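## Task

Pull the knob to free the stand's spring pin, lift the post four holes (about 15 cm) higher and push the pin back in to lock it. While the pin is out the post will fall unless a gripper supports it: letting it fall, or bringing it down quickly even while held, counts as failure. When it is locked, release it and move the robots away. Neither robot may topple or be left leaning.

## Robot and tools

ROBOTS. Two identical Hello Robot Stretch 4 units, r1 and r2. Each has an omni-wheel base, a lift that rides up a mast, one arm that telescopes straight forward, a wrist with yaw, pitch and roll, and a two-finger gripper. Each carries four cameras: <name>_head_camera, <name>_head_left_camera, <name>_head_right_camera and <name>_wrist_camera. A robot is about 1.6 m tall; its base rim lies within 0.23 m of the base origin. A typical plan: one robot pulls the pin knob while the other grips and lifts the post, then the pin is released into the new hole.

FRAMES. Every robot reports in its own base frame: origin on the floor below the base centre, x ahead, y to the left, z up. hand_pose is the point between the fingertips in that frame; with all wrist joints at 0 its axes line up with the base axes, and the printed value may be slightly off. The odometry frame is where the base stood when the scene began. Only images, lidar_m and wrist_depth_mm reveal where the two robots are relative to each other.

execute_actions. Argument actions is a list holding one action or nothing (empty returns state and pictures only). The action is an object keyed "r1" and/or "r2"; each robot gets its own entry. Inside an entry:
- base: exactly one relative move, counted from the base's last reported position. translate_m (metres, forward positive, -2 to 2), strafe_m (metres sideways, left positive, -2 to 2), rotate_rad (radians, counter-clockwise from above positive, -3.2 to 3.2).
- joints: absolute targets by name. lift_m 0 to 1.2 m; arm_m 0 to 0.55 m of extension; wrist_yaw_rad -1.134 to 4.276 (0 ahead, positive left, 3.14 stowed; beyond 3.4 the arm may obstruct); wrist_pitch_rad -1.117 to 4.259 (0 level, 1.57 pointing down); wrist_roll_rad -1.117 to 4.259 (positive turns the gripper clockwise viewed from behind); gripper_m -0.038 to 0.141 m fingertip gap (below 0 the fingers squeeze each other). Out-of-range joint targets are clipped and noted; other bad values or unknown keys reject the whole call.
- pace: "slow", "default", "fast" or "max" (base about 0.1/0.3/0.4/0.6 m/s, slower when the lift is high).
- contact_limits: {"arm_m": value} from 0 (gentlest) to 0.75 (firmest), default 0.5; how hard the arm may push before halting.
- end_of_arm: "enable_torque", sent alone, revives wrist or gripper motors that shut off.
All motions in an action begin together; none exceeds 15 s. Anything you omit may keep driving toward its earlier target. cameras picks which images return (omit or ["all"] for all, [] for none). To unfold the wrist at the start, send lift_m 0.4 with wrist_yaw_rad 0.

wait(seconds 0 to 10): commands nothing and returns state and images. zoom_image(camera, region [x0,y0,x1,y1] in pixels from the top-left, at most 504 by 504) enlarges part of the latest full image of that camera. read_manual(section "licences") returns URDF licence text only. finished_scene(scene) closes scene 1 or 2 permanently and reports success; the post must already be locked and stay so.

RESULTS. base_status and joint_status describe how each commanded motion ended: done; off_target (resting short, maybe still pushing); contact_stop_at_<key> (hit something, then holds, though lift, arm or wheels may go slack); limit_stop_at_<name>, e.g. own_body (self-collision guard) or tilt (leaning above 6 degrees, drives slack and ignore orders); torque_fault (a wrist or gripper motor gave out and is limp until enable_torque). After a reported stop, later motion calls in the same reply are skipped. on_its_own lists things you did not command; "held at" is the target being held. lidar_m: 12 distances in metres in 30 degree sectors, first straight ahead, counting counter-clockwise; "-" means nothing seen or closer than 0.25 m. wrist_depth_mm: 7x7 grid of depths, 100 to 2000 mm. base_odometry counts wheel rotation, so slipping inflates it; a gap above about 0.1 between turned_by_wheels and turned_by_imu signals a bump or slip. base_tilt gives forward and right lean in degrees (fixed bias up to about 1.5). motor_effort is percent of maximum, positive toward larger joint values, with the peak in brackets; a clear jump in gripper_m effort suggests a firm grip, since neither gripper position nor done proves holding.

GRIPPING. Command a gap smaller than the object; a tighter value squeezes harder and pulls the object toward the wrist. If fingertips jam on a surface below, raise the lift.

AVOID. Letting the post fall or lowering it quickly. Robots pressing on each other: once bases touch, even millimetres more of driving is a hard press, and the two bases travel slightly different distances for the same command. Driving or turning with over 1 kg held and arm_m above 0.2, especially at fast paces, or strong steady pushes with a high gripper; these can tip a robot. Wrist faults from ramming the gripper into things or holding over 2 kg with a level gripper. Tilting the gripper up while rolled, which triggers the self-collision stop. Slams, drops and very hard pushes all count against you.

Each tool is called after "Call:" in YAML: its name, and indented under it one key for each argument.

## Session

Call:
execute_actions:
  actions: []

Scene clock: 0.00 s.
r1.base_odometry: x=+0.000 y=+0.000 heading=+0.000 (m, m, rad; r1's odometry frame)
r1.turned_by_wheels: +0.000 (rad since the last result)
r1.turned_by_imu: +0.000 (rad since the last result)
r1.base_tilt: forward=-0.2 right=+0.3 (deg)
r1.lidar_m: 1.05 1.19 1.17 1.38 2.40 7.21 4.10 3.56 1.77 1.03 0.89 0.87
r1.base_status: not commanded
r1.joint_positions: lift_m=+0.155 arm_m=+0.002 wrist_yaw_rad=+3.223 wrist_pitch_rad=+0.012 wrist_roll_rad=-0.018 gripper_m=+0.057
r1.joint_status: not commanded
r1.motor_effort: lift_m=+20 arm_m=+0 wrist_yaw_rad=+2 wrist_pitch_rad=-7 wrist_roll_rad=-1 gripper_m=-4 wheel_0=+0 wheel_1=+0 wheel_2=+0 (%)
r1.hand_pose: x=-0.1221 y=+0.0638 z=+0.3296 quat_wxyz=(-0.041, -0.006, -0.009, +0.999) (m; r1's base frame)
r1.wrist_depth_mm: - - 132 - - - - / - - 129 - - - - / - - 133 239 - - - / 145 138 139 - - - - / 192 1708 - - 1983 1921 1863 / 190 1025 946 1098 198 1060 1042 / 193 707 778 - 809 732 759
r2.base_odometry: x=+0.000 y=+0.000 heading=+0.000 (m, m, rad; r2's odometry frame)
r2.turned_by_wheels: +0.000 (rad since the last result)
r2.turned_by_imu: +0.000 (rad since the last result)
r2.base_tilt: forward=+0.4 right=-1.3 (deg)
r2.lidar_m: 1.18 0.82 0.77 0.80 1.11 1.33 1.40 1.82 4.54 4.48 3.56 3.38
r2.base_status: not commanded
r2.joint_positions: lift_m=+0.297 arm_m=+0.001 wrist_yaw_rad=+3.218 wrist_pitch_rad=-0.008 wrist_roll_rad=+0.009 gripper_m=+0.057
r2.joint_status: not commanded
r2.motor_effort: lift_m=+18 arm_m=-1 wrist_yaw_rad=-1 wrist_pitch_rad=-7 wrist_roll_rad=+0 gripper_m=-3 wheel_0=+0 wheel_1=+0 wheel_2=+0 (%)
r2.hand_pose: x=-0.1223 y=+0.0652 z=+0.4776 quat_wxyz=(-0.038, +0.004, +0.005, +0.999) (m; r2's base frame)
r2.wrist_depth_mm: - - 138 1756 1537 1366 1205 / - - 136 1756 1537 1308 1205 / - - 132 242 1537 1308 1205 / - 116 138 1661 1499 1308 1182 / 186 - - 1708 1499 1336 1160 / 200 1921 216 1661 213 1281 1160 / 198 1229 1229 153 1255 1205 1138
pictures: r1_head_camera, r1_head_left_camera, r1_head_right_camera, r1_wrist_camera, r2_head_camera, r2_head_left_camera, r2_head_right_camera, r2_wrist_camera
Images, in order (width x height): r1_head_camera 420x560, r1_head_left_camera 420x672, r1_head_right_camera 420x672, r1_wrist_camera 616x392, r2_head_camera 420x560, r2_head_left_camera 420x672, r2_head_right_camera 420x672, r2_wrist_camera 616x392.

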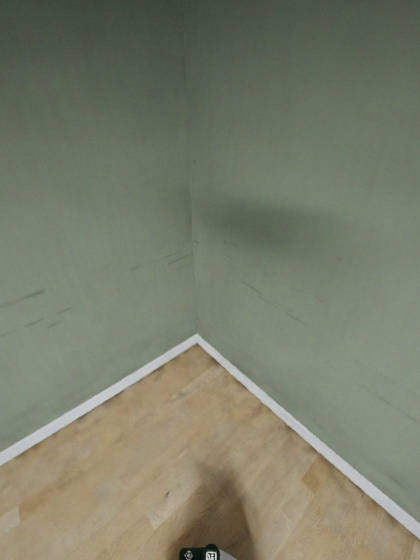

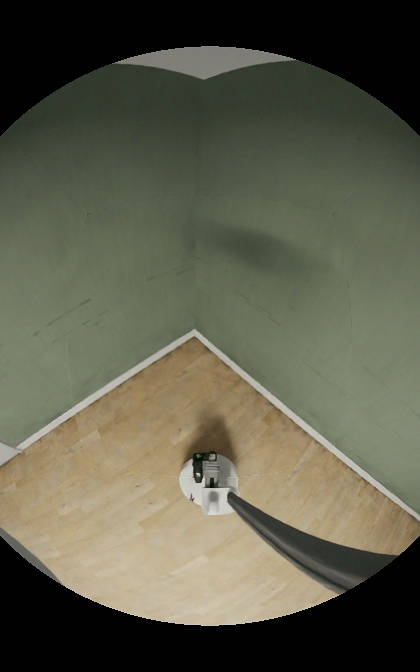

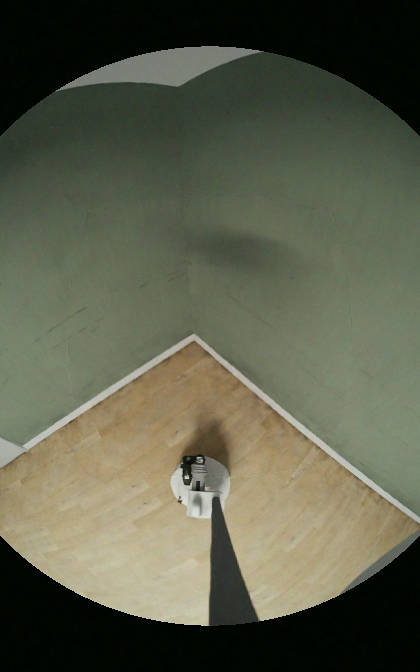

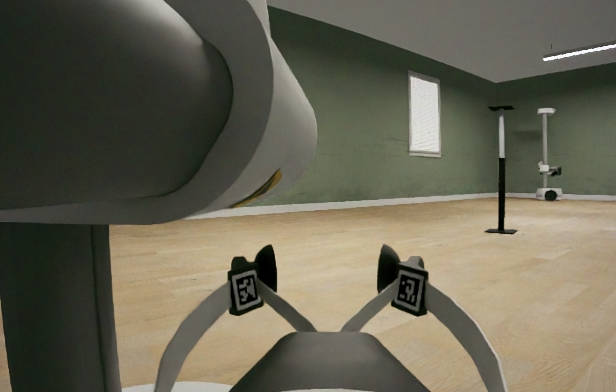

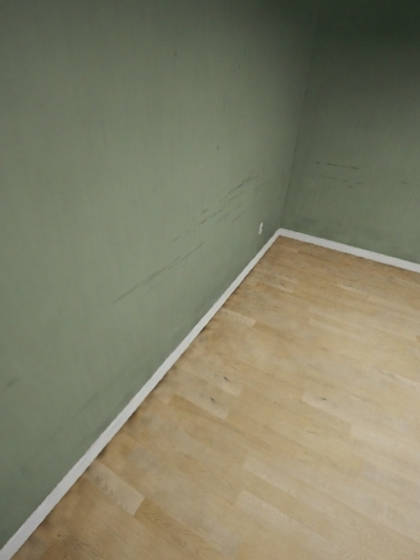

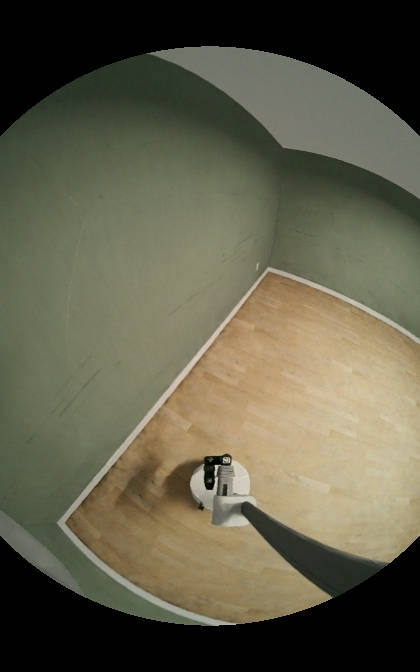

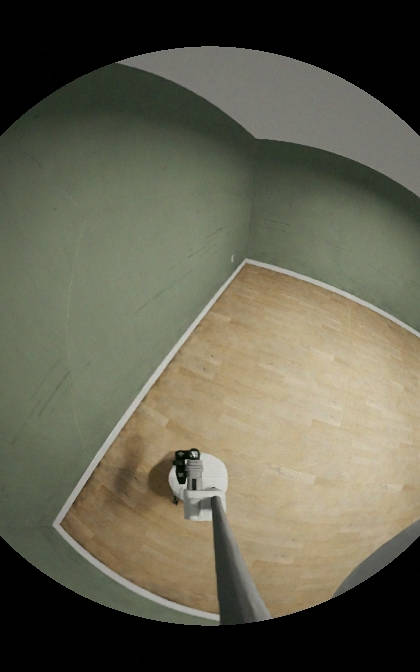

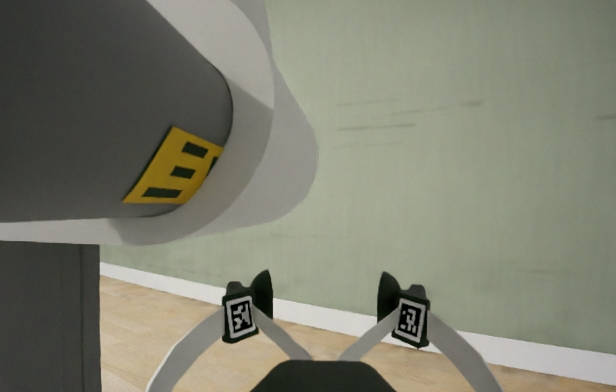

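Call:
execute_actions:
  actions:
    - {"r1":{"base":{"rotate_rad":2.68},"pace":"fast"},"r2":{"base":{"rotate_rad":-1.82},"joints":{"lift_m":0.2},"pace":"fast"}}
  cameras: []

Call:
execute_actions:
  actions:
    - {"r1":{"base":{"translate_m":1.7},"joints":{"lift_m":0.4,"wrist_yaw_rad":0,"gripper_m":0.09},"pace":"max"},"r2":{"base":{"translate_m":2},"joints":{"lift_m":0.4,"wrist_yaw_rad":0,"gripper_m":0.12},"pace":"max"}}
  cameras: ["r1_head_camera","r2_head_camera","r1_wrist_camera","r2_wrist_camera"]

Call:
zoom_image:
  camera: "r1_head_camera"
  region: [120,220,300,400]

Scene clock: 9.33 s.
r1.base_odometry: x=+0.000 y=+0.000 heading=+2.680 (m, m, rad; r1's odometry frame)
r1.turned_by_wheels: +2.680 (rad since the last result)
r1.turned_by_imu: +2.741 (rad since the last result)
r1.base_tilt: forward=-0.2 right=+0.2 (deg)
r1.lidar_m: 2.85 3.94 3.55 1.56 0.99 0.88 0.89 1.08 1.17 1.18 1.43 2.74
r1.base_status: done
r1.joint_positions: lift_m=+0.155 arm_m=+0.002 wrist_yaw_rad=+3.222 wrist_pitch_rad=+0.012 wrist_roll_rad=-0.018 gripper_m=+0.057
r1.joint_status: not commanded
r1.motor_effort: lift_m=+20(20) arm_m=+0(0) wrist_yaw_rad=+2(2) wrist_pitch_rad=-7(5) wrist_roll_rad=-1(1) gripper_m=+0(4) wheel_0=+1(7) wheel_1=+2(7) wheel_2=+2(8) (%)
r1.hand_pose: x=-0.1221 y=+0.0638 z=+0.3296 quat_wxyz=(-0.040, -0.006, -0.009, +0.999) (m; r1's base frame)
r1.wrist_depth_mm: - - 132 1042 946 854 788 / - - 125 1025 960 854 788 / - - 133 239 960 866 798 / 145 139 139 1060 976 878 788 / 192 1397 1229 1078 960 878 809 / 191 1025 960 1060 199 866 798 / 193 707 768 - 809 732 759
r2.base_odometry: x=+0.000 y=+0.000 heading=-1.820 (m, m, rad; r2's odometry frame)
r2.turned_by_wheels: -1.820 (rad since the last result)
r2.turned_by_imu: -1.791 (rad since the last result)
r2.base_tilt: forward=+0.6 right=-1.2 (deg)
r2.lidar_m: 4.46 4.01 3.41 1.71 0.95 0.79 0.80 0.92 1.33 1.31 1.52 2.53
r2.base_status: done
r2.joint_positions: lift_m=+0.200 arm_m=+0.001 wrist_yaw_rad=+3.218 wrist_pitch_rad=-0.008 wrist_roll_rad=+0.009 gripper_m=+0.057
r2.joint_status: all done
r2.motor_effort: lift_m=+14(17) arm_m=-1(1) wrist_yaw_rad=+1(0) wrist_pitch_rad=-8(6) wrist_roll_rad=-1(1) gripper_m=-3(3) wheel_0=+2(8) wheel_1=+2(11) wheel_2=+1(12) (%)
r2.hand_pose: x=-0.1223 y=+0.0652 z=+0.3807 quat_wxyz=(-0.038, +0.004, +0.005, +0.999) (m; r2's base frame)
r2.wrist_depth_mm: - - 138 991 904 820 768 / - - 136 946 891 831 768 / - - 132 241 891 820 768 / - 116 137 931 891 820 778 / 186 1118 1042 960 891 820 759 / 199 1160 216 946 212 809 759 / 198 1008 960 153 854 778 759
pictures: none
No camera images: the call's "cameras" was empty. Leave "cameras" out to get every camera's image.

Scene clock: 14.17 s.
r1.base_odometry: x=-1.522 y=+0.756 heading=+2.680 (m, m, rad; r1's odometry frame)
r1.turned_by_wheels: +0.000 (rad since the last result)
r1.turned_by_imu: -0.006 (rad since the last result)
r1.base_tilt: forward=-0.1 right=+0.4 (deg)
r1.lidar_m: 1.11 3.35 2.97 3.01 2.77 2.49 2.50 1.93 1.69 1.70 2.13 4.09
r1.base_status: done
r1.joint_positions: lift_m=+0.400 arm_m=+0.002 wrist_yaw_rad=+0.000 wrist_pitch_rad=+0.012 wrist_roll_rad=-0.018 gripper_m=+0.090
r1.joint_status: all done
r1.motor_effort: lift_m=+21(25) arm_m=+0(0) wrist_yaw_rad=+1(4) wrist_pitch_rad=-6(7) wrist_roll_rad=-1(1) gripper_m=-2(2) wheel_0=+0(8) wheel_1=+0(8) wheel_2=-2(13) (%)
r1.hand_pose: x=+0.4610 y=-0.0874 z=+0.5746 quat_wxyz=(+1.000, -0.009, +0.006, +0.000) (m; r1's base frame)
r1.wrist_depth_mm: - - - - - - - / - - - - - - - / - - - - - - - / - - - - - - - / - - - - - - - / 1708 1808 202 1756 1499 1576 1661 / 1255 1205 1229 - 1281 1182 1229
r2.base_odometry: x=-0.492 y=-1.939 heading=-1.819 (m, m, rad; r2's odometry frame)
r2.turned_by_wheels: +0.000 (rad since the last result)
r2.turned_by_imu: -0.003 (rad since the last result)
r2.base_tilt: forward=+0.4 right=-1.2 (deg)
r2.lidar_m: 2.44 3.48 2.95 2.93 3.27 2.76 2.75 2.10 1.75 1.76 2.04 3.42
r2.base_status: done
r2.joint_positions: lift_m=+0.400 arm_m=+0.001 wrist_yaw_rad=+0.000 wrist_pitch_rad=-0.008 wrist_roll_rad=+0.009 gripper_m=+0.120
r2.joint_status: all done
r2.motor_effort: lift_m=+19(24) arm_m=-1(1) wrist_yaw_rad=-2(8) wrist_pitch_rad=-7(6) wrist_roll_rad=-1(1) gripper_m=-1(1) wheel_0=+1(9) wheel_1=+1(9) wheel_2=+2(17) (%)
r2.hand_pose: x=+0.4605 y=-0.0874 z=+0.5803 quat_wxyz=(+1.000, +0.004, -0.004, +0.000) (m; r2's base frame)
r2.wrist_depth_mm: - - - - - - - / - - - - - - - / - - - - - - - / - - - - - - - / - - - - - - - / - - 208 - - 216 - / 1464 1499 1537 152 1576 1499 1499
pictures: r1_head_camera, r1_wrist_camera, r2_head_camera, r2_wrist_camera
Images, in order (width x height): r1_head_camera 420x560, r1_wrist_camera 616x392, r2_head_camera 420x560, r2_wrist_camera 616x392.

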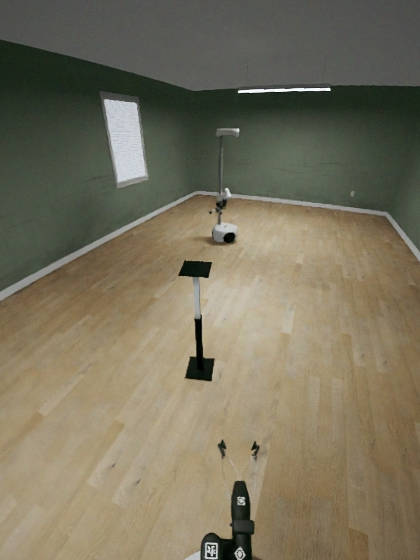

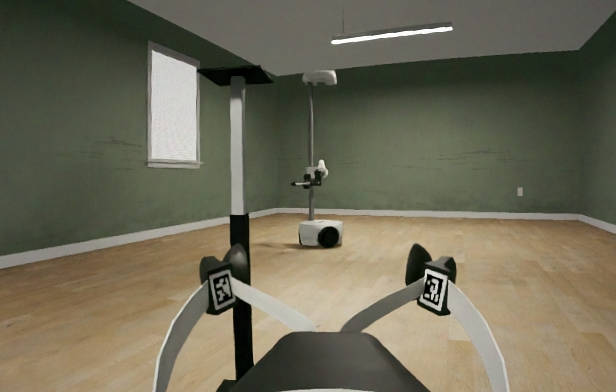

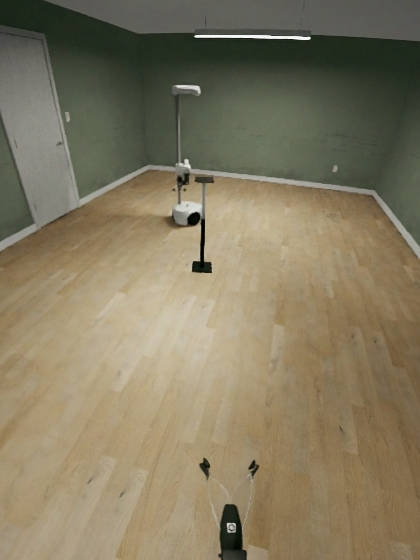

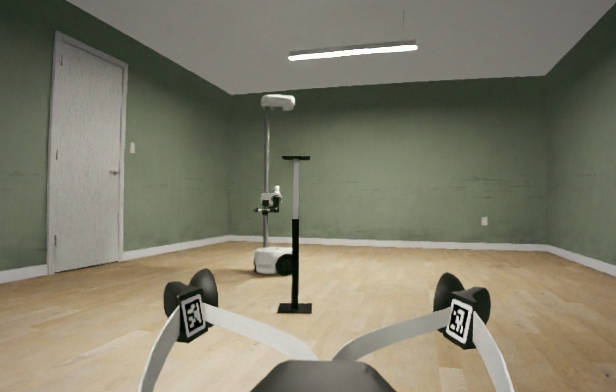

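Region (120, 220, 300, 400) of r1_head_camera's 420x560 image, scaled by 2.800, with more detail than that image has.

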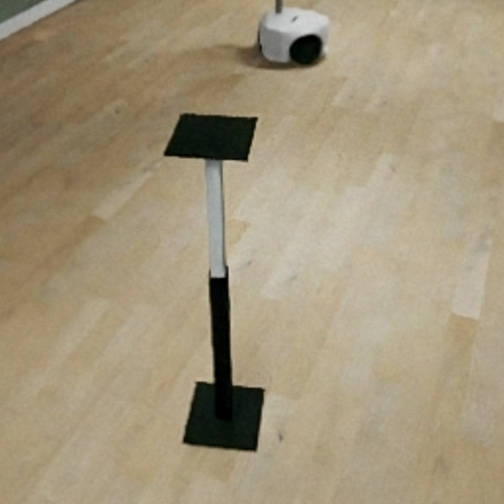

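Call:
execute_actions:
  actions:
    - {"r1":{"base":{"rotate_rad":-0.12},"joints":{"lift_m":0.53,"gripper_m":0.12}},"r2":{"base":{"translate_m":1.6},"joints":{"lift_m":0.315,"gripper_m":0.06},"pace":"max"}}
  cameras: []

Call:
execute_actions:
  actions:
    - {"r1":{"base":{"strafe_m":0.355},"joints":{"arm_m":0.3},"pace":"max"},"r2":{"base":{"strafe_m":0.16},"joints":{"arm_m":0.2},"pace":"fast"}}
  cameras: ["r1_wrist_camera","r2_wrist_camera"]

Call:
execute_actions:
  actions:
    - {"r1":{"base":{"translate_m":0.3},"pace":"fast"},"r2":{"joints":{"arm_m":0.33}}}
  cameras: ["r1_head_camera","r2_head_camera","r1_wrist_camera","r2_wrist_camera"]

Scene clock: 27.10 s.
r1.base_odometry: x=-1.522 y=+0.756 heading=+2.560 (m, m, rad; r1's odometry frame)
r1.turned_by_wheels: -0.120 (rad since the last result)
r1.turned_by_imu: -0.123 (rad since the last result)
r1.base_tilt: forward=-0.2 right=+0.1 (deg)
r1.lidar_m: 1.10 1.13 3.00 2.99 2.95 2.48 2.46 2.06 1.73 1.70 2.00 3.28
r1.base_status: done
r1.joint_positions: lift_m=+0.530 arm_m=+0.002 wrist_yaw_rad=+0.000 wrist_pitch_rad=+0.012 wrist_roll_rad=-0.018 gripper_m=+0.120
r1.joint_status: all done
r1.motor_effort: lift_m=+22(24) arm_m=+0(0) wrist_yaw_rad=+1(1) wrist_pitch_rad=-6(5) wrist_roll_rad=-1(2) gripper_m=+0(3) wheel_0=+0(5) wheel_1=+0(5) wheel_2=+0(5) (%)
r1.hand_pose: x=+0.4609 y=-0.0874 z=+0.7044 quat_wxyz=(+1.000, -0.009, +0.006, +0.000) (m; r1's base frame)
r1.wrist_depth_mm: - - - - - - - / - - - - - - - / - - - - - - - / - - - - - - - / - - 1708 - - - - / - - 960 1983 1983 1756 - / 1537 1464 1499 - 1576 1430 1499
r2.base_odometry: x=-0.885 y=-3.490 heading=-1.819 (m, m, rad; r2's odometry frame)
r2.turned_by_wheels: +0.000 (rad since the last result)
r2.turned_by_imu: -0.002 (rad since the last result)
r2.base_tilt: forward=+0.5 right=-1.1 (deg)
r2.lidar_m: 0.81 1.71 2.58 2.56 2.95 4.31 - 2.52 2.16 2.14 2.43 4.11
r2.base_status: done
r2.joint_positions: lift_m=+0.315 arm_m=+0.001 wrist_yaw_rad=+0.000 wrist_pitch_rad=-0.008 wrist_roll_rad=+0.009 gripper_m=+0.060
r2.joint_status: all done
r2.motor_effort: lift_m=+16(17) arm_m=-1(1) wrist_yaw_rad=+3(0) wrist_pitch_rad=-7(6) wrist_roll_rad=+0(0) gripper_m=-5(1) wheel_0=+1(9) wheel_1=+1(9) wheel_2=+2(18) (%)
r2.hand_pose: x=+0.4605 y=-0.0874 z=+0.4956 quat_wxyz=(+1.000, +0.004, -0.004, +0.000) (m; r2's base frame)
r2.wrist_depth_mm: - - 759 - - - - / - - - - - - - / - - - - - - - / - - - - - - - / - - 1863 - - - - / 1863 1983 214 - 211 - 1921 / 1255 1281 683 151 1281 1229 1308
pictures: none
No camera images: the call's "cameras" was empty. Leave "cameras" out to get every camera's image.

Scene clock: 29.17 s.
r1.base_odometry: x=-1.717 y=+0.460 heading=+2.560 (m, m, rad; r1's odometry frame)
r1.turned_by_wheels: +0.000 (rad since the last result)
r1.turned_by_imu: +0.000 (rad since the last result)
r1.base_tilt: forward=-0.2 right=+0.2 (deg)
r1.lidar_m: 1.09 3.13 2.64 2.65 2.88 2.43 2.39 2.49 2.09 2.07 2.37 3.95
r1.base_status: done
r1.joint_positions: lift_m=+0.530 arm_m=+0.299 wrist_yaw_rad=+0.000 wrist_pitch_rad=+0.012 wrist_roll_rad=-0.018 gripper_m=+0.120
r1.joint_status: all done
r1.motor_effort: lift_m=+22(22) arm_m=+8(9) wrist_yaw_rad=+1(3) wrist_pitch_rad=-7(7) wrist_roll_rad=-1(1) gripper_m=+0(3) wheel_0=+0(11) wheel_1=-2(11) wheel_2=+1(10) (%)
r1.hand_pose: x=+0.7579 y=-0.0874 z=+0.7045 quat_wxyz=(+1.000, -0.009, +0.006, +0.000) (m; r1's base frame)
r1.wrist_depth_mm: - - - - - - - / - - - 707 - - - / - - - - - - - / - - - - - - - / - - - 1160 - - - / - - 1756 1078 1756 1756 - / 1499 1430 1576 - 1537 1397 1499
r2.base_odometry: x=-0.730 y=-3.529 heading=-1.819 (m, m, rad; r2's odometry frame)
r2.turned_by_wheels: +0.000 (rad since the last result)
r2.turned_by_imu: +0.000 (rad since the last result)
r2.base_tilt: forward=+0.5 right=-1.1 (deg)
r2.lidar_m: 0.81 2.83 2.39 2.42 2.77 4.27 - 2.72 2.29 2.31 2.62 4.37
r2.base_status: done
r2.joint_positions: lift_m=+0.315 arm_m=+0.199 wrist_yaw_rad=+0.000 wrist_pitch_rad=-0.008 wrist_roll_rad=+0.009 gripper_m=+0.060
r2.joint_status: all done
r2.motor_effort: lift_m=+16(16) arm_m=+6(5) wrist_yaw_rad=+1(0) wrist_pitch_rad=-6(7) wrist_roll_rad=-1(1) gripper_m=-2(5) wheel_0=+0(12) wheel_1=+0(13) wheel_2=+0(3) (%)
r2.hand_pose: x=+0.6584 y=-0.0874 z=+0.4956 quat_wxyz=(+1.000, +0.004, -0.004, +0.000) (m; r2's base frame)
r2.wrist_depth_mm: - - - - - - - / - - - - - - - / - - - 1182 - - - / - - - - - - - / - - - - - - - / 1921 1921 214 1499 211 1983 1921 / 1281 1281 1229 151 1308 1229 1308
pictures: r1_wrist_camera, r2_wrist_camera
Images, in order (width x height): r1_wrist_camera 616x392, r2_wrist_camera 616x392.

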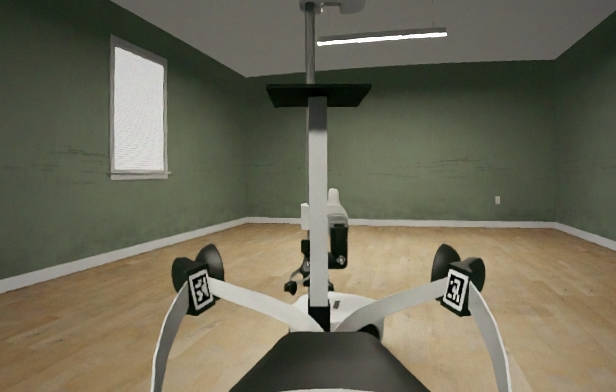

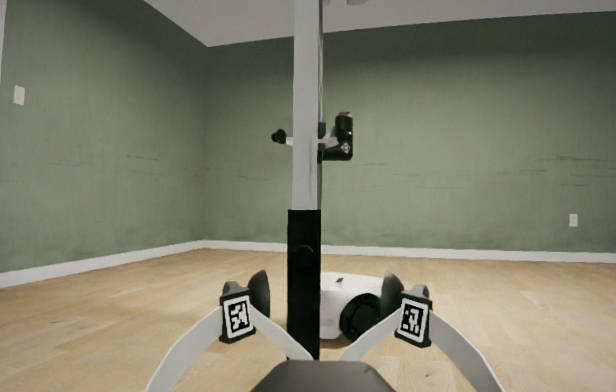

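Scene clock: 31.27 s.
r1.base_odometry: x=-1.968 y=+0.625 heading=+2.560 (m, m, rad; r1's odometry frame)
r1.turned_by_wheels: +0.000 (rad since the last result)
r1.turned_by_imu: -0.001 (rad since the last result)
r1.base_tilt: forward=-0.1 right=+0.5 (deg)
r1.lidar_m: 0.77 3.07 2.58 2.58 2.93 2.71 2.71 2.59 2.13 2.12 2.43 4.06
r1.base_status: done
r1.joint_positions: lift_m=+0.530 arm_m=+0.299 wrist_yaw_rad=+0.000 wrist_pitch_rad=+0.012 wrist_roll_rad=-0.018 gripper_m=+0.120
r1.joint_status: not commanded
r1.motor_effort: lift_m=+22(22) arm_m=+8(8) wrist_yaw_rad=+2(0) wrist_pitch_rad=-6(6) wrist_roll_rad=-1(1) gripper_m=-5(2) wheel_0=-1(6) wheel_1=+0(6) wheel_2=+1(8) (%)
r1.hand_pose: x=+0.7580 y=-0.0874 z=+0.7045 quat_wxyz=(+1.000, -0.009, +0.006, +0.000) (m; r1's base frame)
r1.wrist_depth_mm: - - - 325 - - - / - - - - - - - / - - - - - - - / - - - 1308 - - - / - - - 917 - - - / - - 1808 621 1808 1808 - / 1499 1499 1576 - 1464 1430 1464
r2.base_odometry: x=-0.730 y=-3.529 heading=-1.819 (m, m, rad; r2's odometry frame)
r2.turned_by_wheels: +0.000 (rad since the last result)
r2.turned_by_imu: +0.000 (rad since the last result)
r2.base_tilt: forward=+0.5 right=-1.2 (deg)
r2.lidar_m: 0.82 2.84 2.42 2.42 2.78 4.26 - 2.70 2.30 2.30 2.61 4.36
r2.base_status: not commanded
r2.joint_positions: lift_m=+0.315 arm_m=+0.329 wrist_yaw_rad=+0.000 wrist_pitch_rad=-0.008 wrist_roll_rad=+0.009 gripper_m=+0.060
r2.joint_status: all done
r2.motor_effort: lift_m=+16(16) arm_m=+6(7) wrist_yaw_rad=+2(2) wrist_pitch_rad=-7(6) wrist_roll_rad=-1(1) gripper_m=-5(4) wheel_0=-1(1) wheel_1=+0(0) wheel_2=+0(0) (%)
r2.hand_pose: x=+0.7884 y=-0.0874 z=+0.4956 quat_wxyz=(+1.000, +0.004, -0.004, +0.000) (m; r2's base frame)
r2.wrist_depth_mm: - - - 1397 - - - / - - - 525 - - - / - - - 741 - - - / - - - - - - - / - - - - - - - / 1921 1921 214 325 212 - 1983 / 1308 1281 1182 151 1078 1205 1336
pictures: r1_head_camera, r1_wrist_camera, r2_head_camera, r2_wrist_camera
Images, in order (width x height): r1_head_camera 420x560, r1_wrist_camera 616x392, r2_head_camera 420x560, r2_wrist_camera 616x392.

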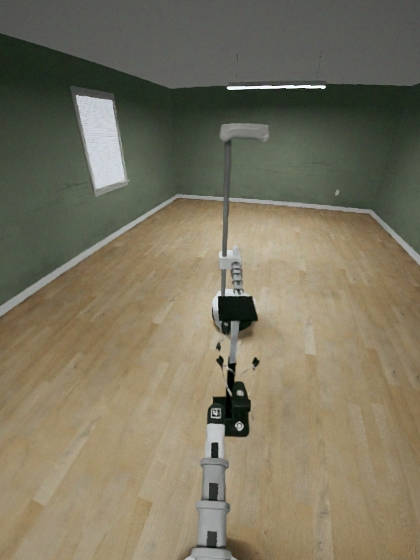

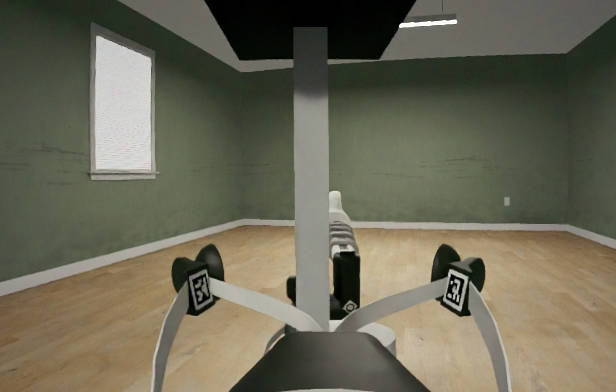

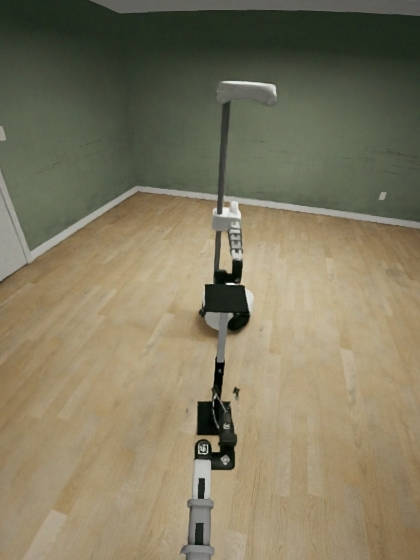

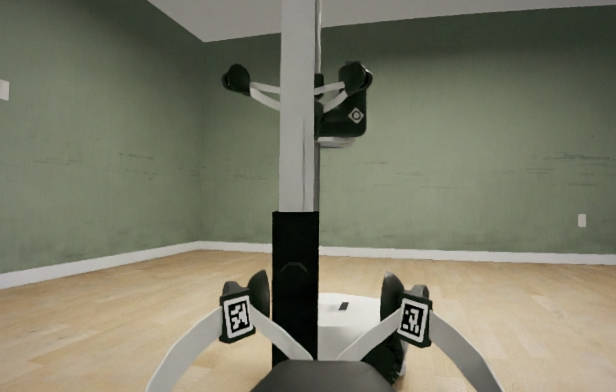

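Call:
execute_actions:
  actions:
    - {"r1":{"base":{"strafe_m":0.013},"joints":{"arm_m":0.41,"gripper_m":0.08}},"r2":{"base":{"strafe_m":0.025},"joints":{"arm_m":0.39},"pace":"slow"}}
  cameras: ["r1_wrist_camera","r2_wrist_camera"]

Scene clock: 37.77 s.
r1.base_odometry: x=-1.975 y=+0.614 heading=+2.560 (m, m, rad; r1's odometry frame)
r1.turned_by_wheels: +0.000 (rad since the last result)
r1.turned_by_imu: +0.000 (rad since the last result)
r1.base_tilt: forward=-0.2 right=+0.4 (deg)
r1.lidar_m: 0.77 3.02 2.55 2.55 2.90 2.71 2.69 2.58 2.15 2.11 2.46 4.09
r1.base_status: done
r1.joint_positions: lift_m=+0.530 arm_m=+0.409 wrist_yaw_rad=+0.000 wrist_pitch_rad=+0.012 wrist_roll_rad=-0.018 gripper_m=+0.080
r1.joint_status: all done
r1.motor_effort: lift_m=+22(22) arm_m=+8(10) wrist_yaw_rad=+2(2) wrist_pitch_rad=-6(8) wrist_roll_rad=-1(1) gripper_m=+1(5) wheel_0=+1(8) wheel_1=+1(7) wheel_2=+1(5) (%)
r1.hand_pose: x=+0.8679 y=-0.0874 z=+0.7045 quat_wxyz=(+1.000, -0.009, +0.006, +0.000) (m; r1's base frame)
r1.wrist_depth_mm: - - - 216 - - - / - - - 218 - - - / - - - 220 - - - / - - - 221 - - - / - - - 224 1060 - - / - - 217 225 569 1863 - / 1537 1464 1464 - 1366 1397 1464
r2.base_odometry: x=-0.706 y=-3.535 heading=-1.819 (m, m, rad; r2's odometry frame)
r2.turned_by_wheels: +0.000 (rad since the last result)
r2.turned_by_imu: +0.001 (rad since the last result)
r2.base_tilt: forward=+0.5 right=-1.1 (deg)
r2.lidar_m: 0.80 2.82 2.39 2.39 2.74 4.29 - 2.76 2.34 2.33 2.63 4.43
r2.base_status: done
r2.joint_positions: lift_m=+0.315 arm_m=+0.389 wrist_yaw_rad=+0.000 wrist_pitch_rad=-0.008 wrist_roll_rad=+0.009 gripper_m=+0.060
r2.joint_status: all done
r2.motor_effort: lift_m=+16(16) arm_m=+6(7) wrist_yaw_rad=+1(2) wrist_pitch_rad=-7(6) wrist_roll_rad=-1(1) gripper_m=-3(2) wheel_0=-2(6) wheel_1=+2(7) wheel_2=+0(0) (%)
r2.hand_pose: x=+0.8483 y=-0.0874 z=+0.4956 quat_wxyz=(+1.000, +0.004, -0.004, +0.000) (m; r2's base frame)
r2.wrist_depth_mm: - - - 279 - - - / - - - 279 574 - - / - - - 1255 - - - / - - - - - - - / - - - 267 - - - / 1921 1863 213 268 211 1921 1921 / 1229 1255 1205 151 976 1182 1308
pictures: r1_wrist_camera, r2_wrist_camera
Images, in order (width x height): r1_wrist_camera 616x392, r2_wrist_camera 616x392.

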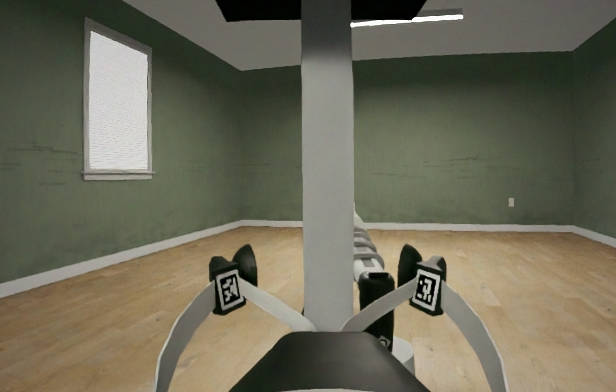

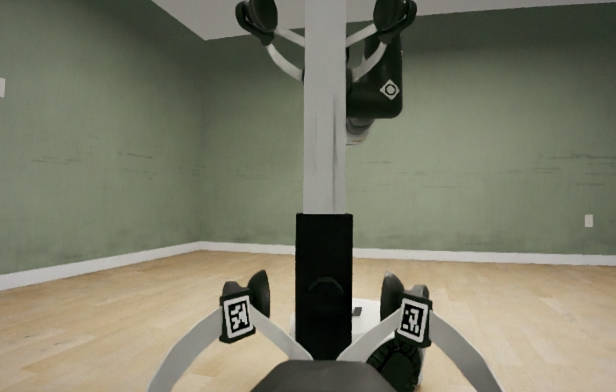

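Call:
execute_actions:
  actions:
    - {"r1":{"joints":{"arm_m":0.421,"gripper_m":-0.03}},"r2":{"joints":{"arm_m":0.399,"gripper_m":-0.038}}}
  cameras: []

Call:
execute_actions:
  actions:
    - {"r1":{"joints":{"arm_m":0.426,"lift_m":0.539},"pace":"slow"}}
  cameras: ["r1_wrist_camera","r2_wrist_camera"]

Call:
execute_actions:
  actions:
    - {"r2":{"joints":{"arm_m":0.381},"pace":"slow"}}
  cameras: ["r2_wrist_camera"]

Call:
execute_actions:
  actions:
    - {"r1":{"joints":{"lift_m":0.549},"pace":"slow"}}
  cameras: ["r2_wrist_camera"]

Scene clock: 49.70 s.
r1.base_odometry: x=-1.976 y=+0.614 heading=+2.560 (m, m, rad; r1's odometry frame)
r1.turned_by_wheels: +0.000 (rad since the last result)
r1.turned_by_imu: -0.006 (rad since the last result)
r1.base_tilt: forward=+0.0 right=+0.3 (deg)
r1.lidar_m: 0.78 3.05 2.57 2.55 2.92 2.70 2.70 2.59 2.14 2.11 2.46 4.04
r1.base_status: not commanded
r1.joint_positions: lift_m=+0.530 arm_m=+0.421 wrist_yaw_rad=+0.009 wrist_pitch_rad=+0.021 wrist_roll_rad=-0.018 gripper_m=-0.029
r1.joint_status: all done
r1.on_its_own: wrist_yaw_rad is at rest, and its effort (-25) is outside its rest range (-13 to +13); wrist_pitch_rad is at rest, and its effort (-30) is outside its rest range (-23 to +23)
r1.motor_effort: lift_m=+22(22) arm_m=-1(8) wrist_yaw_rad=-25(25) wrist_pitch_rad=-30(35) wrist_roll_rad=-1(1) gripper_m=-36(37) wheel_0=-4(5) wheel_1=-2(2) wheel_2=+11(11) (%)
r1.hand_pose: x=+0.8813 y=-0.0848 z=+0.7021 quat_wxyz=(+1.000, -0.009, +0.010, +0.005) (m; r1's base frame)
r1.wrist_depth_mm: - - - 200 - - - / - - - 203 - - - / - - - 204 - - - / - - - 206 - - - / - - - 207 - - - / - - 182 209 195 1708 1983 / 1464 1366 1537 - 1255 1366 1430
r2.base_odometry: x=-0.706 y=-3.535 heading=-1.819 (m, m, rad; r2's odometry frame)
r2.turned_by_wheels: +0.000 (rad since the last result)
r2.turned_by_imu: +0.001 (rad since the last result)
r2.base_tilt: forward=+0.6 right=-1.1 (deg)
r2.lidar_m: 0.83 2.82 2.40 2.40 2.73 4.27 - 2.77 2.34 2.32 2.66 4.43
r2.base_status: not commanded
r2.joint_positions: lift_m=+0.315 arm_m=+0.399 wrist_yaw_rad=+0.005 wrist_pitch_rad=-0.007 wrist_roll_rad=+0.009 gripper_m=-0.037
r2.joint_status: all done
r2.on_its_own: wrist_yaw_rad is at rest, and its effort (-14) is outside its rest range (-13 to +13)
r2.motor_effort: lift_m=+16(16) arm_m=+0(5) wrist_yaw_rad=-14(15) wrist_pitch_rad=-8(9) wrist_roll_rad=-1(1) gripper_m=-40(41) wheel_0=-2(2) wheel_1=+0(1) wheel_2=+2(1) (%)
r2.hand_pose: x=+0.8589 y=-0.0859 z=+0.4955 quat_wxyz=(+1.000, +0.004, -0.004, +0.003) (m; r2's base frame)
r2.wrist_depth_mm: - - - 268 - - - / - - - 267 544 - - / - - - 266 - - - / - - - 266 - - - / - - - 256 - - - / 1863 1863 - 214 196 - 1983 / 1255 1160 1182 255 960 147 1336
pictures: none
No camera images: the call's "cameras" was empty. Leave "cameras" out to get every camera's image.

Scene clock: 50.43 s.
r1.base_odometry: x=-1.975 y=+0.614 heading=+2.560 (m, m, rad; r1's odometry frame)
r1.turned_by_wheels: +0.000 (rad since the last result)
r1.turned_by_imu: +0.000 (rad since the last result)
r1.base_tilt: forward=-0.1 right=+0.3 (deg)
r1.lidar_m: 0.77 3.07 2.57 2.54 2.91 2.71 2.71 2.61 2.16 2.15 2.44 4.06
r1.base_status: not commanded
r1.joint_positions: lift_m=+0.538 arm_m=+0.425 wrist_yaw_rad=+0.002 wrist_pitch_rad=+0.022 wrist_roll_rad=-0.018 gripper_m=-0.029
r1.joint_status: all done
r1.on_its_own: wrist_pitch_rad is at rest, and its effort (-35) is outside its rest range (-23 to +23)
r1.motor_effort: lift_m=+26(28) arm_m=+8(8) wrist_yaw_rad=-5(25) wrist_pitch_rad=-35(34) wrist_roll_rad=-1(1) gripper_m=-28(33) wheel_0=-1(4) wheel_1=-1(2) wheel_2=+4(11) (%)
r1.hand_pose: x=+0.8841 y=-0.0867 z=+0.7104 quat_wxyz=(+1.000, -0.009, +0.011, +0.001) (m; r1's base frame)
r1.wrist_depth_mm: - - - 198 - - - / - - - 200 - - - / - - - 202 - - - / - - - 204 - - - / - - - 206 - - - / - - 181 208 182 1808 1921 / 1464 1397 1537 - 1229 1336 1430
r2.base_odometry: x=-0.706 y=-3.535 heading=-1.819 (m, m, rad; r2's odometry frame)
r2.turned_by_wheels: +0.000 (rad since the last result)
r2.turned_by_imu: +0.000 (rad since the last result)
r2.base_tilt: forward=+0.5 right=-1.2 (deg)
r2.lidar_m: 0.82 2.81 2.39 2.38 2.77 4.26 - 2.76 2.34 2.32 2.63 4.40
r2.base_status: not commanded
r2.joint_positions: lift_m=+0.315 arm_m=+0.399 wrist_yaw_rad=+0.005 wrist_pitch_rad=-0.007 wrist_roll_rad=+0.009 gripper_m=-0.037
r2.joint_status: not commanded
r2.on_its_own: wrist_yaw_rad is at rest, and its effort (-16) is outside its rest range (-13 to +13)
r2.motor_effort: lift_m=+16(16) arm_m=-1(0) wrist_yaw_rad=-16(17) wrist_pitch_rad=-9(9) wrist_roll_rad=-1(0) gripper_m=-38(39) wheel_0=-2(2) wheel_1=+1(0) wheel_2=+1(2) (%)
r2.hand_pose: x=+0.8589 y=-0.0859 z=+0.4955 quat_wxyz=(+1.000, +0.004, -0.004, +0.003) (m; r2's base frame)
r2.wrist_depth_mm: - - - 268 - - - / - - - 267 549 - - / - - - 266 - - - / - - - 266 - - - / - - - 257 - - - / 1921 1921 1983 215 195 1983 1983 / 1255 1182 1182 256 946 147 1281
pictures: r1_wrist_camera, r2_wrist_camera
Images, in order (width x height): r1_wrist_camera 616x392, r2_wrist_camera 616x392.

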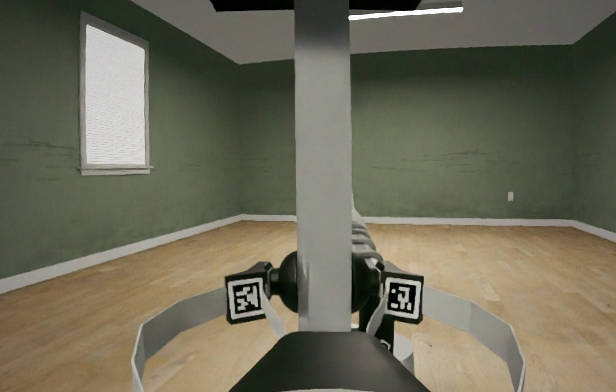

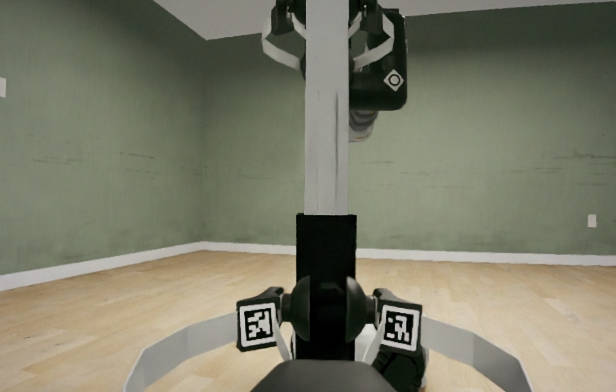

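Scene clock: 51.57 s.
r1.base_odometry: x=-1.975 y=+0.614 heading=+2.560 (m, m, rad; r1's odometry frame)
r1.turned_by_wheels: +0.000 (rad since the last result)
r1.turned_by_imu: +0.000 (rad since the last result)
r1.base_tilt: forward=-0.2 right=+0.3 (deg)
r1.lidar_m: 0.79 3.06 2.57 2.56 2.87 2.69 2.71 2.58 2.15 2.11 2.45 4.03
r1.base_status: not commanded
r1.joint_positions: lift_m=+0.538 arm_m=+0.425 wrist_yaw_rad=+0.002 wrist_pitch_rad=+0.022 wrist_roll_rad=-0.018 gripper_m=-0.029
r1.joint_status: not commanded
r1.on_its_own: wrist_pitch_rad is at rest, and its effort (-35) is outside its rest range (-23 to +23)
r1.motor_effort: lift_m=+26(26) arm_m=+8(8) wrist_yaw_rad=-6(6) wrist_pitch_rad=-35(34) wrist_roll_rad=-1(1) gripper_m=-26(31) wheel_0=-1(1) wheel_1=-1(1) wheel_2=+4(4) (%)
r1.hand_pose: x=+0.8841 y=-0.0867 z=+0.7104 quat_wxyz=(+1.000, -0.009, +0.011, +0.001) (m; r1's base frame)
r1.wrist_depth_mm: - - - 198 - - - / - - - 200 - - - / - - - 202 - - - / - - - 204 - - - / - - - 206 - - - / - - 182 208 182 1756 1921 / 1464 1397 1537 - 1255 1336 1430
r2.base_odometry: x=-0.706 y=-3.535 heading=-1.819 (m, m, rad; r2's odometry frame)
r2.turned_by_wheels: +0.000 (rad since the last result)
r2.turned_by_imu: +0.000 (rad since the last result)
r2.base_tilt: forward=+0.6 right=-1.1 (deg)
r2.lidar_m: 0.82 2.82 2.39 2.40 2.74 4.28 - 2.77 2.33 2.33 2.64 4.39
r2.base_status: not commanded
r2.joint_positions: lift_m=+0.315 arm_m=+0.382 wrist_yaw_rad=+0.000 wrist_pitch_rad=-0.008 wrist_roll_rad=+0.009 gripper_m=-0.037
r2.joint_status: all done
r2.motor_effort: lift_m=+16(16) arm_m=-6(13) wrist_yaw_rad=-2(17) wrist_pitch_rad=-7(8) wrist_roll_rad=-1(0) gripper_m=-23(39) wheel_0=+0(2) wheel_1=+0(1) wheel_2=+1(3) (%)
r2.hand_pose: x=+0.8414 y=-0.0874 z=+0.4955 quat_wxyz=(+1.000, +0.004, -0.004, +0.000) (m; r2's base frame)
r2.wrist_depth_mm: - - - 301 - - - / - - - 439 559 - - / - - - 1308 - - - / - - - - - - - / - - - 273 - - - / 1921 1983 - 200 190 - 1983 / 1281 1255 1182 228 960 661 1308
pictures: r2_wrist_camera
Images, in order (width x height): r2_wrist_camera 616x392.

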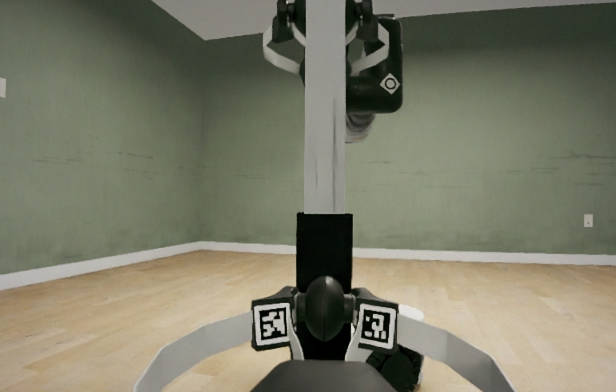

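Scene clock: 52.30 s.
r1.base_odometry: x=-1.975 y=+0.614 heading=+2.560 (m, m, rad; r1's odometry frame)
r1.turned_by_wheels: +0.000 (rad since the last result)
r1.turned_by_imu: +0.000 (rad since the last result)
r1.base_tilt: forward=-0.2 right=+0.2 (deg)
r1.lidar_m: 0.77 3.04 2.56 2.56 2.90 2.71 2.71 2.61 2.16 2.12 2.47 4.06
r1.base_status: not commanded
r1.joint_positions: lift_m=+0.548 arm_m=+0.425 wrist_yaw_rad=+0.003 wrist_pitch_rad=+0.031 wrist_roll_rad=-0.018 gripper_m=-0.029
r1.joint_status: all done
r1.on_its_own: wrist_pitch_rad is at rest, and its effort (-58) is outside its rest range (-23 to +23)
r1.motor_effort: lift_m=+30(29) arm_m=+7(8) wrist_yaw_rad=-6(6) wrist_pitch_rad=-58(61) wrist_roll_rad=-1(1) gripper_m=-30(25) wheel_0=-1(1) wheel_1=-1(1) wheel_2=+4(4) (%)
r1.hand_pose: x=+0.8843 y=-0.0866 z=+0.7174 quat_wxyz=(+1.000, -0.009, +0.016, +0.002) (m; r1's base frame)
r1.wrist_depth_mm: - - - 196 - - - / - - - 198 - - - / - - - 202 - - - / - - - 204 - - - / - - - 206 - - - / 1921 - 182 208 186 1756 1863 / 1430 1366 1499 - 1229 1336 1366
r2.base_odometry: x=-0.706 y=-3.535 heading=-1.819 (m, m, rad; r2's odometry frame)
r2.turned_by_wheels: +0.000 (rad since the last result)
r2.turned_by_imu: +0.000 (rad since the last result)
r2.base_tilt: forward=+0.5 right=-1.1 (deg)
r2.lidar_m: 0.81 2.83 2.37 2.40 2.75 4.28 - 2.76 2.33 2.31 2.65 4.41
r2.base_status: not commanded
r2.joint_positions: lift_m=+0.315 arm_m=+0.382 wrist_yaw_rad=+0.000 wrist_pitch_rad=-0.008 wrist_roll_rad=+0.009 gripper_m=-0.037
r2.joint_status: not commanded
r2.motor_effort: lift_m=+16(16) arm_m=-6(6) wrist_yaw_rad=+3(1) wrist_pitch_rad=-8(8) wrist_roll_rad=+0(1) gripper_m=-24(25) wheel_0=+0(0) wheel_1=+0(0) wheel_2=+1(0) (%)
r2.hand_pose: x=+0.8414 y=-0.0874 z=+0.4955 quat_wxyz=(+1.000, +0.004, -0.004, +0.000) (m; r2's base frame)
r2.wrist_depth_mm: - - - 300 - - - / - - - 455 574 - - / - - - 1397 - - - / - - - - - - - / - - - 273 - - - / 1921 - - 201 190 1983 1983 / 1255 1255 1182 228 960 668 1336
pictures: r2_wrist_camera
Images, in order (width x height): r2_wrist_camera 616x392.

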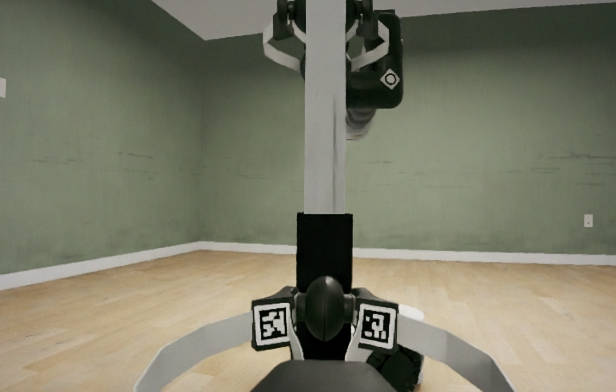

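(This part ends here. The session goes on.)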